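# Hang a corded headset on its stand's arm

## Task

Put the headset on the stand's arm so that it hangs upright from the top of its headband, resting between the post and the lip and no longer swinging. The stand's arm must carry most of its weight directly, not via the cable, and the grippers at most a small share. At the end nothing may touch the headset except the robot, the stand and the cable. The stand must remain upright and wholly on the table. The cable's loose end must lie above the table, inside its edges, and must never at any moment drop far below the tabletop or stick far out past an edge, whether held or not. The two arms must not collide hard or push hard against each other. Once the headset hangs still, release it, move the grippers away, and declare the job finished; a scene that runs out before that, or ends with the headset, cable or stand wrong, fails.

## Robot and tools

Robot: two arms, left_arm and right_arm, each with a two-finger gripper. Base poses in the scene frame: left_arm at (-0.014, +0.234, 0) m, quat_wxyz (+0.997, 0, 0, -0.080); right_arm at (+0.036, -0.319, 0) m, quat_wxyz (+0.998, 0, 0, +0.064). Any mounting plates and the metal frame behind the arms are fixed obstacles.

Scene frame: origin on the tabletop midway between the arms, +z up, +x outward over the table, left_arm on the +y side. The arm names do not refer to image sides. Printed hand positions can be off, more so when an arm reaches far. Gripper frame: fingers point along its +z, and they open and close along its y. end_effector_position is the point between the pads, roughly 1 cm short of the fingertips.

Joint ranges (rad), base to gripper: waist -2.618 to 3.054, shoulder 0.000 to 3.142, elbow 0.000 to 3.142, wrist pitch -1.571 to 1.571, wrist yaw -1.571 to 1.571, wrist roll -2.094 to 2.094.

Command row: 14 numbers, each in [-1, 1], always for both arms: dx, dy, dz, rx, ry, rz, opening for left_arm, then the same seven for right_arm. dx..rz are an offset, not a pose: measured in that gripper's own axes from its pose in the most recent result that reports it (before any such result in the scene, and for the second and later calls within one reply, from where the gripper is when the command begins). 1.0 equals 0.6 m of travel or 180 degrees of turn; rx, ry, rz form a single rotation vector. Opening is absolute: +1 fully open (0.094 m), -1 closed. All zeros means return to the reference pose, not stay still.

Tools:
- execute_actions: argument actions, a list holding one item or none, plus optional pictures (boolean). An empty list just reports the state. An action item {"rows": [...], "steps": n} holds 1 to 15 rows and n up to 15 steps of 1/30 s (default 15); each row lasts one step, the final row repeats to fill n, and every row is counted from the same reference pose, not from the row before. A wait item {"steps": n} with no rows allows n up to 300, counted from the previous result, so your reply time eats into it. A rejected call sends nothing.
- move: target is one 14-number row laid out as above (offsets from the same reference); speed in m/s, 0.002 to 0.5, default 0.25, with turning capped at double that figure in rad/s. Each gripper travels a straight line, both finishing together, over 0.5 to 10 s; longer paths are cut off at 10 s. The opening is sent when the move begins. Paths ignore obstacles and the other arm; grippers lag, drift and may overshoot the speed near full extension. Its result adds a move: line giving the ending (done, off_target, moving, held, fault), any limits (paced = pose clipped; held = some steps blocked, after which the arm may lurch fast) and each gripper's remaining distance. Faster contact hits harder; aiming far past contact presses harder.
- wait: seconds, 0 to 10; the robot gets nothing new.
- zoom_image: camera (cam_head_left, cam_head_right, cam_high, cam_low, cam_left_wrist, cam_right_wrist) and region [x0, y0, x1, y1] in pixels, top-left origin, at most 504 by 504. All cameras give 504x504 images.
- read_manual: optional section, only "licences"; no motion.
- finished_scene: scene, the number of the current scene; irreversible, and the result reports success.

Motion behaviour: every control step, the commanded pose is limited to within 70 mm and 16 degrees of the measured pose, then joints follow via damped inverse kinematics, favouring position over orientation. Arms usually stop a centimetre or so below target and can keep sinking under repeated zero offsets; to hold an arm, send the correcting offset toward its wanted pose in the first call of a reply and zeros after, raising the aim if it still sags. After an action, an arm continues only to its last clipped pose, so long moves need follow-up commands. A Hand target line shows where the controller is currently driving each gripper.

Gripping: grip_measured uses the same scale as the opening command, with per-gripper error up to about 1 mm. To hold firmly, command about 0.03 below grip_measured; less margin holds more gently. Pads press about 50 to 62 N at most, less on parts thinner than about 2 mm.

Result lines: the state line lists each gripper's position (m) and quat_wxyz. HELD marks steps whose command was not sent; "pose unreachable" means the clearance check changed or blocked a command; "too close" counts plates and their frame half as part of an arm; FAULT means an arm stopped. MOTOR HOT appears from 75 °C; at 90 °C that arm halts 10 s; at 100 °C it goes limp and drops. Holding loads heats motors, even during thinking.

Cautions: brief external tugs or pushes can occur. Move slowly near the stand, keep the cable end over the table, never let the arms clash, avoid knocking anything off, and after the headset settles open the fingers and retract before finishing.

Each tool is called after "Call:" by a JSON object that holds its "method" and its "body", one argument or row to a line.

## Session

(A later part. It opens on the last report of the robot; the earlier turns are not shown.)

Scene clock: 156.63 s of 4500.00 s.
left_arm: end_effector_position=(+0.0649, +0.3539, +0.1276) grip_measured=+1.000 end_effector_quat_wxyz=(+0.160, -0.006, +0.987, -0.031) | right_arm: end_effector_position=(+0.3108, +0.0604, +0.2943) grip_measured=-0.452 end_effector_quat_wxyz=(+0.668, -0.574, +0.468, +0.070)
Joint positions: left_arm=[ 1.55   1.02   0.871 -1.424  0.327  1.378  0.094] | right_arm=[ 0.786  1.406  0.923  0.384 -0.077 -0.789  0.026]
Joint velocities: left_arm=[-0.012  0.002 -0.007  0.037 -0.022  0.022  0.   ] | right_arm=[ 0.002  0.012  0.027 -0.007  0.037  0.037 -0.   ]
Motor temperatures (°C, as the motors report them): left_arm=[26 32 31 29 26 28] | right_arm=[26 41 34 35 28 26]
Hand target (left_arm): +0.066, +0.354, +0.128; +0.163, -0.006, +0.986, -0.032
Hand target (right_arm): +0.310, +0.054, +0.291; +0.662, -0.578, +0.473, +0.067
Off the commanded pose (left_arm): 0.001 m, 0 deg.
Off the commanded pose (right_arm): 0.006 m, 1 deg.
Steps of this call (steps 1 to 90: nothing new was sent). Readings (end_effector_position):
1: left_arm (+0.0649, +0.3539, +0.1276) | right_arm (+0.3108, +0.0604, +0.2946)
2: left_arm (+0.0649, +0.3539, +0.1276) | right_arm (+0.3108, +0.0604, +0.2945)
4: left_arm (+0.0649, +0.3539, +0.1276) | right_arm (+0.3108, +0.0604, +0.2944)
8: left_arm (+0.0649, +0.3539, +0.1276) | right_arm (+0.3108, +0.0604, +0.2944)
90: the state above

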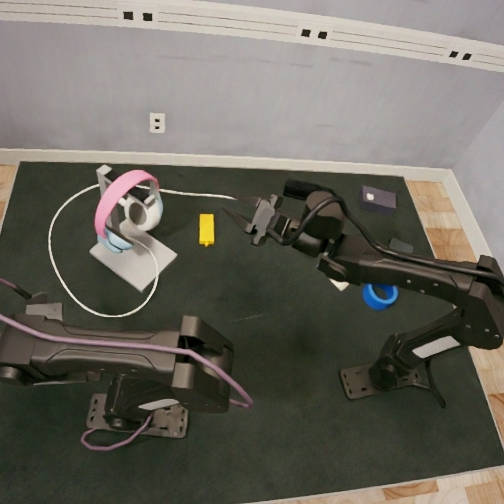

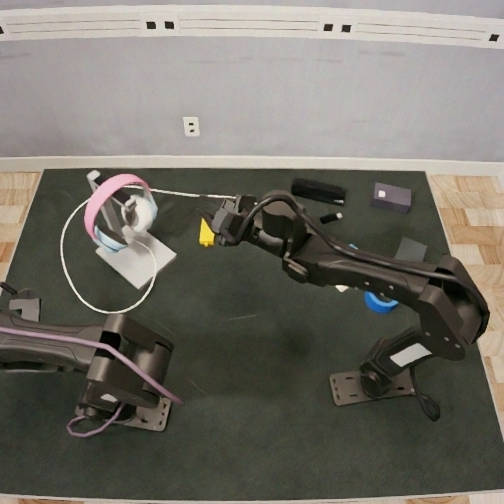

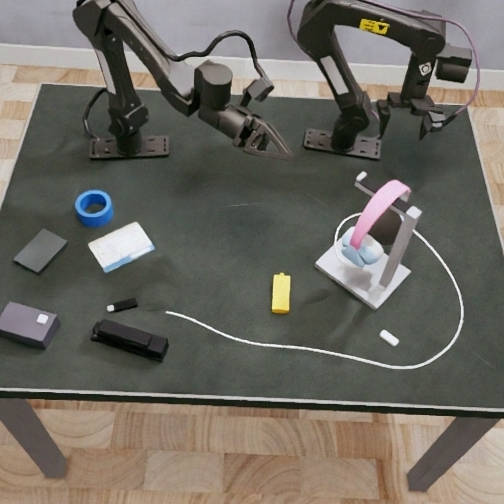

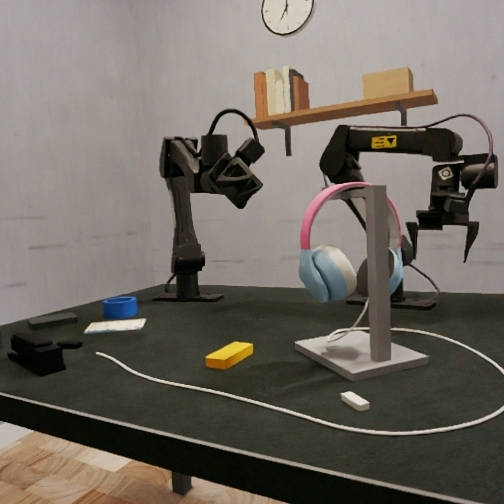

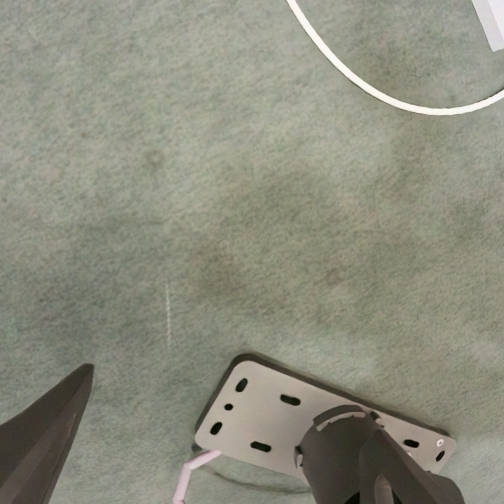

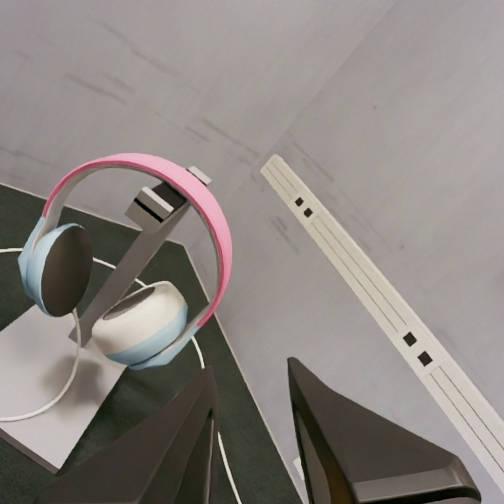

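Call:
{"method": "wait", "body": {
  "seconds": 5
}}

Call:
{"method": "finished_scene", "body": {
  "scene": 1
}}

Scene clock: 166.80 s of 4500.00 s.
left_arm: end_effector_position=(+0.0649, +0.3539, +0.1276) grip_measured=+1.000 end_effector_quat_wxyz=(+0.160, -0.006, +0.987, -0.031) | right_arm: end_effector_position=(+0.3108, +0.0604, +0.2943) grip_measured=-0.452 end_effector_quat_wxyz=(+0.668, -0.574, +0.468, +0.070)
Joint positions: left_arm=[ 1.55   1.02   0.871 -1.424  0.327  1.378  0.094] | right_arm=[ 0.786  1.406  0.923  0.384 -0.077 -0.789  0.026]
Joint velocities: left_arm=[ 0.002 -0.002 -0.017 -0.066  0.037  0.037  0.   ] | right_arm=[-0.002 -0.012 -0.022 -0.007  0.007  0.022  0.   ]
Motor temperatures (°C, as the motors report them): left_arm=[26 32 32 29 26 28] | right_arm=[26 39 33 35 28 26]
Hand target (left_arm): +0.066, +0.354, +0.128; +0.163, -0.006, +0.986, -0.032
Hand target (right_arm): +0.310, +0.054, +0.291; +0.662, -0.578, +0.473, +0.067
Off the commanded pose (left_arm): 0.001 m, 0 deg.
Off the commanded pose (right_arm): 0.006 m, 1 deg.
Steps of this call (steps 1 to 110: nothing new was sent; then 6.50 s passed at rest). Readings (end_effector_position):
1: left_arm (+0.0649, +0.3539, +0.1276) | right_arm (+0.3108, +0.0604, +0.2943)
2: left_arm (+0.0649, +0.3539, +0.1276) | right_arm (+0.3108, +0.0604, +0.2943)
4: left_arm (+0.0649, +0.3539, +0.1276) | right_arm (+0.3108, +0.0604, +0.2943)
8: left_arm (+0.0649, +0.3539, +0.1276) | right_arm (+0.3108, +0.0604, +0.2943)
110: the state above

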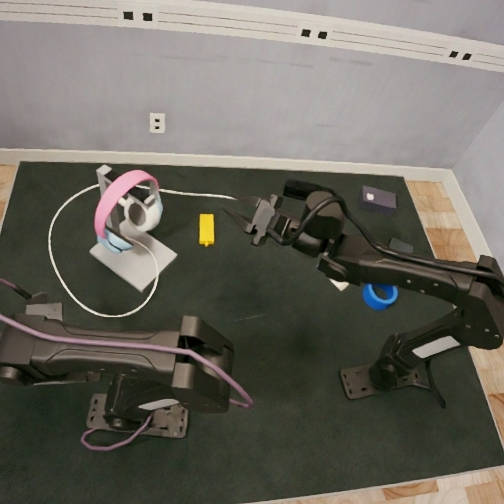

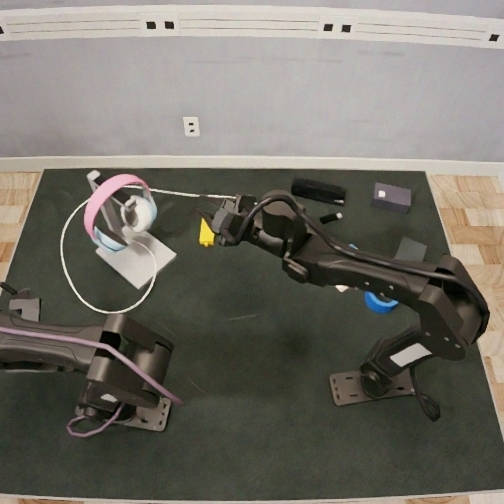

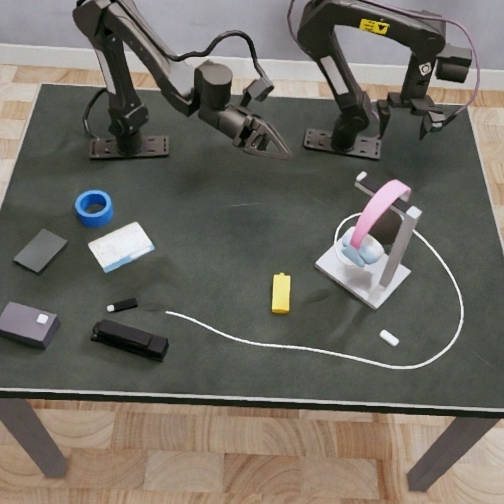

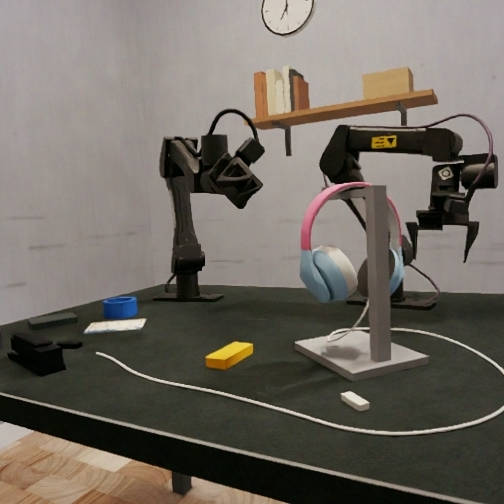

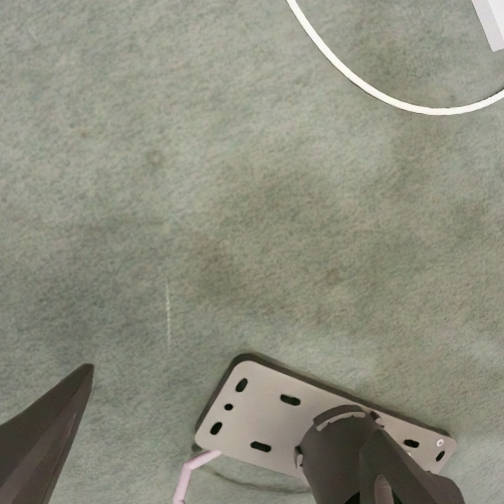

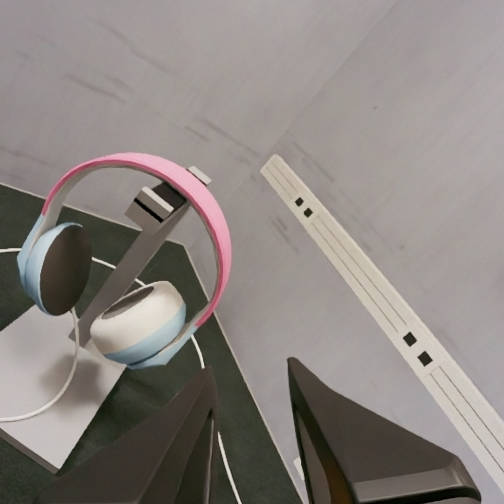

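The scene is finished: the task was done.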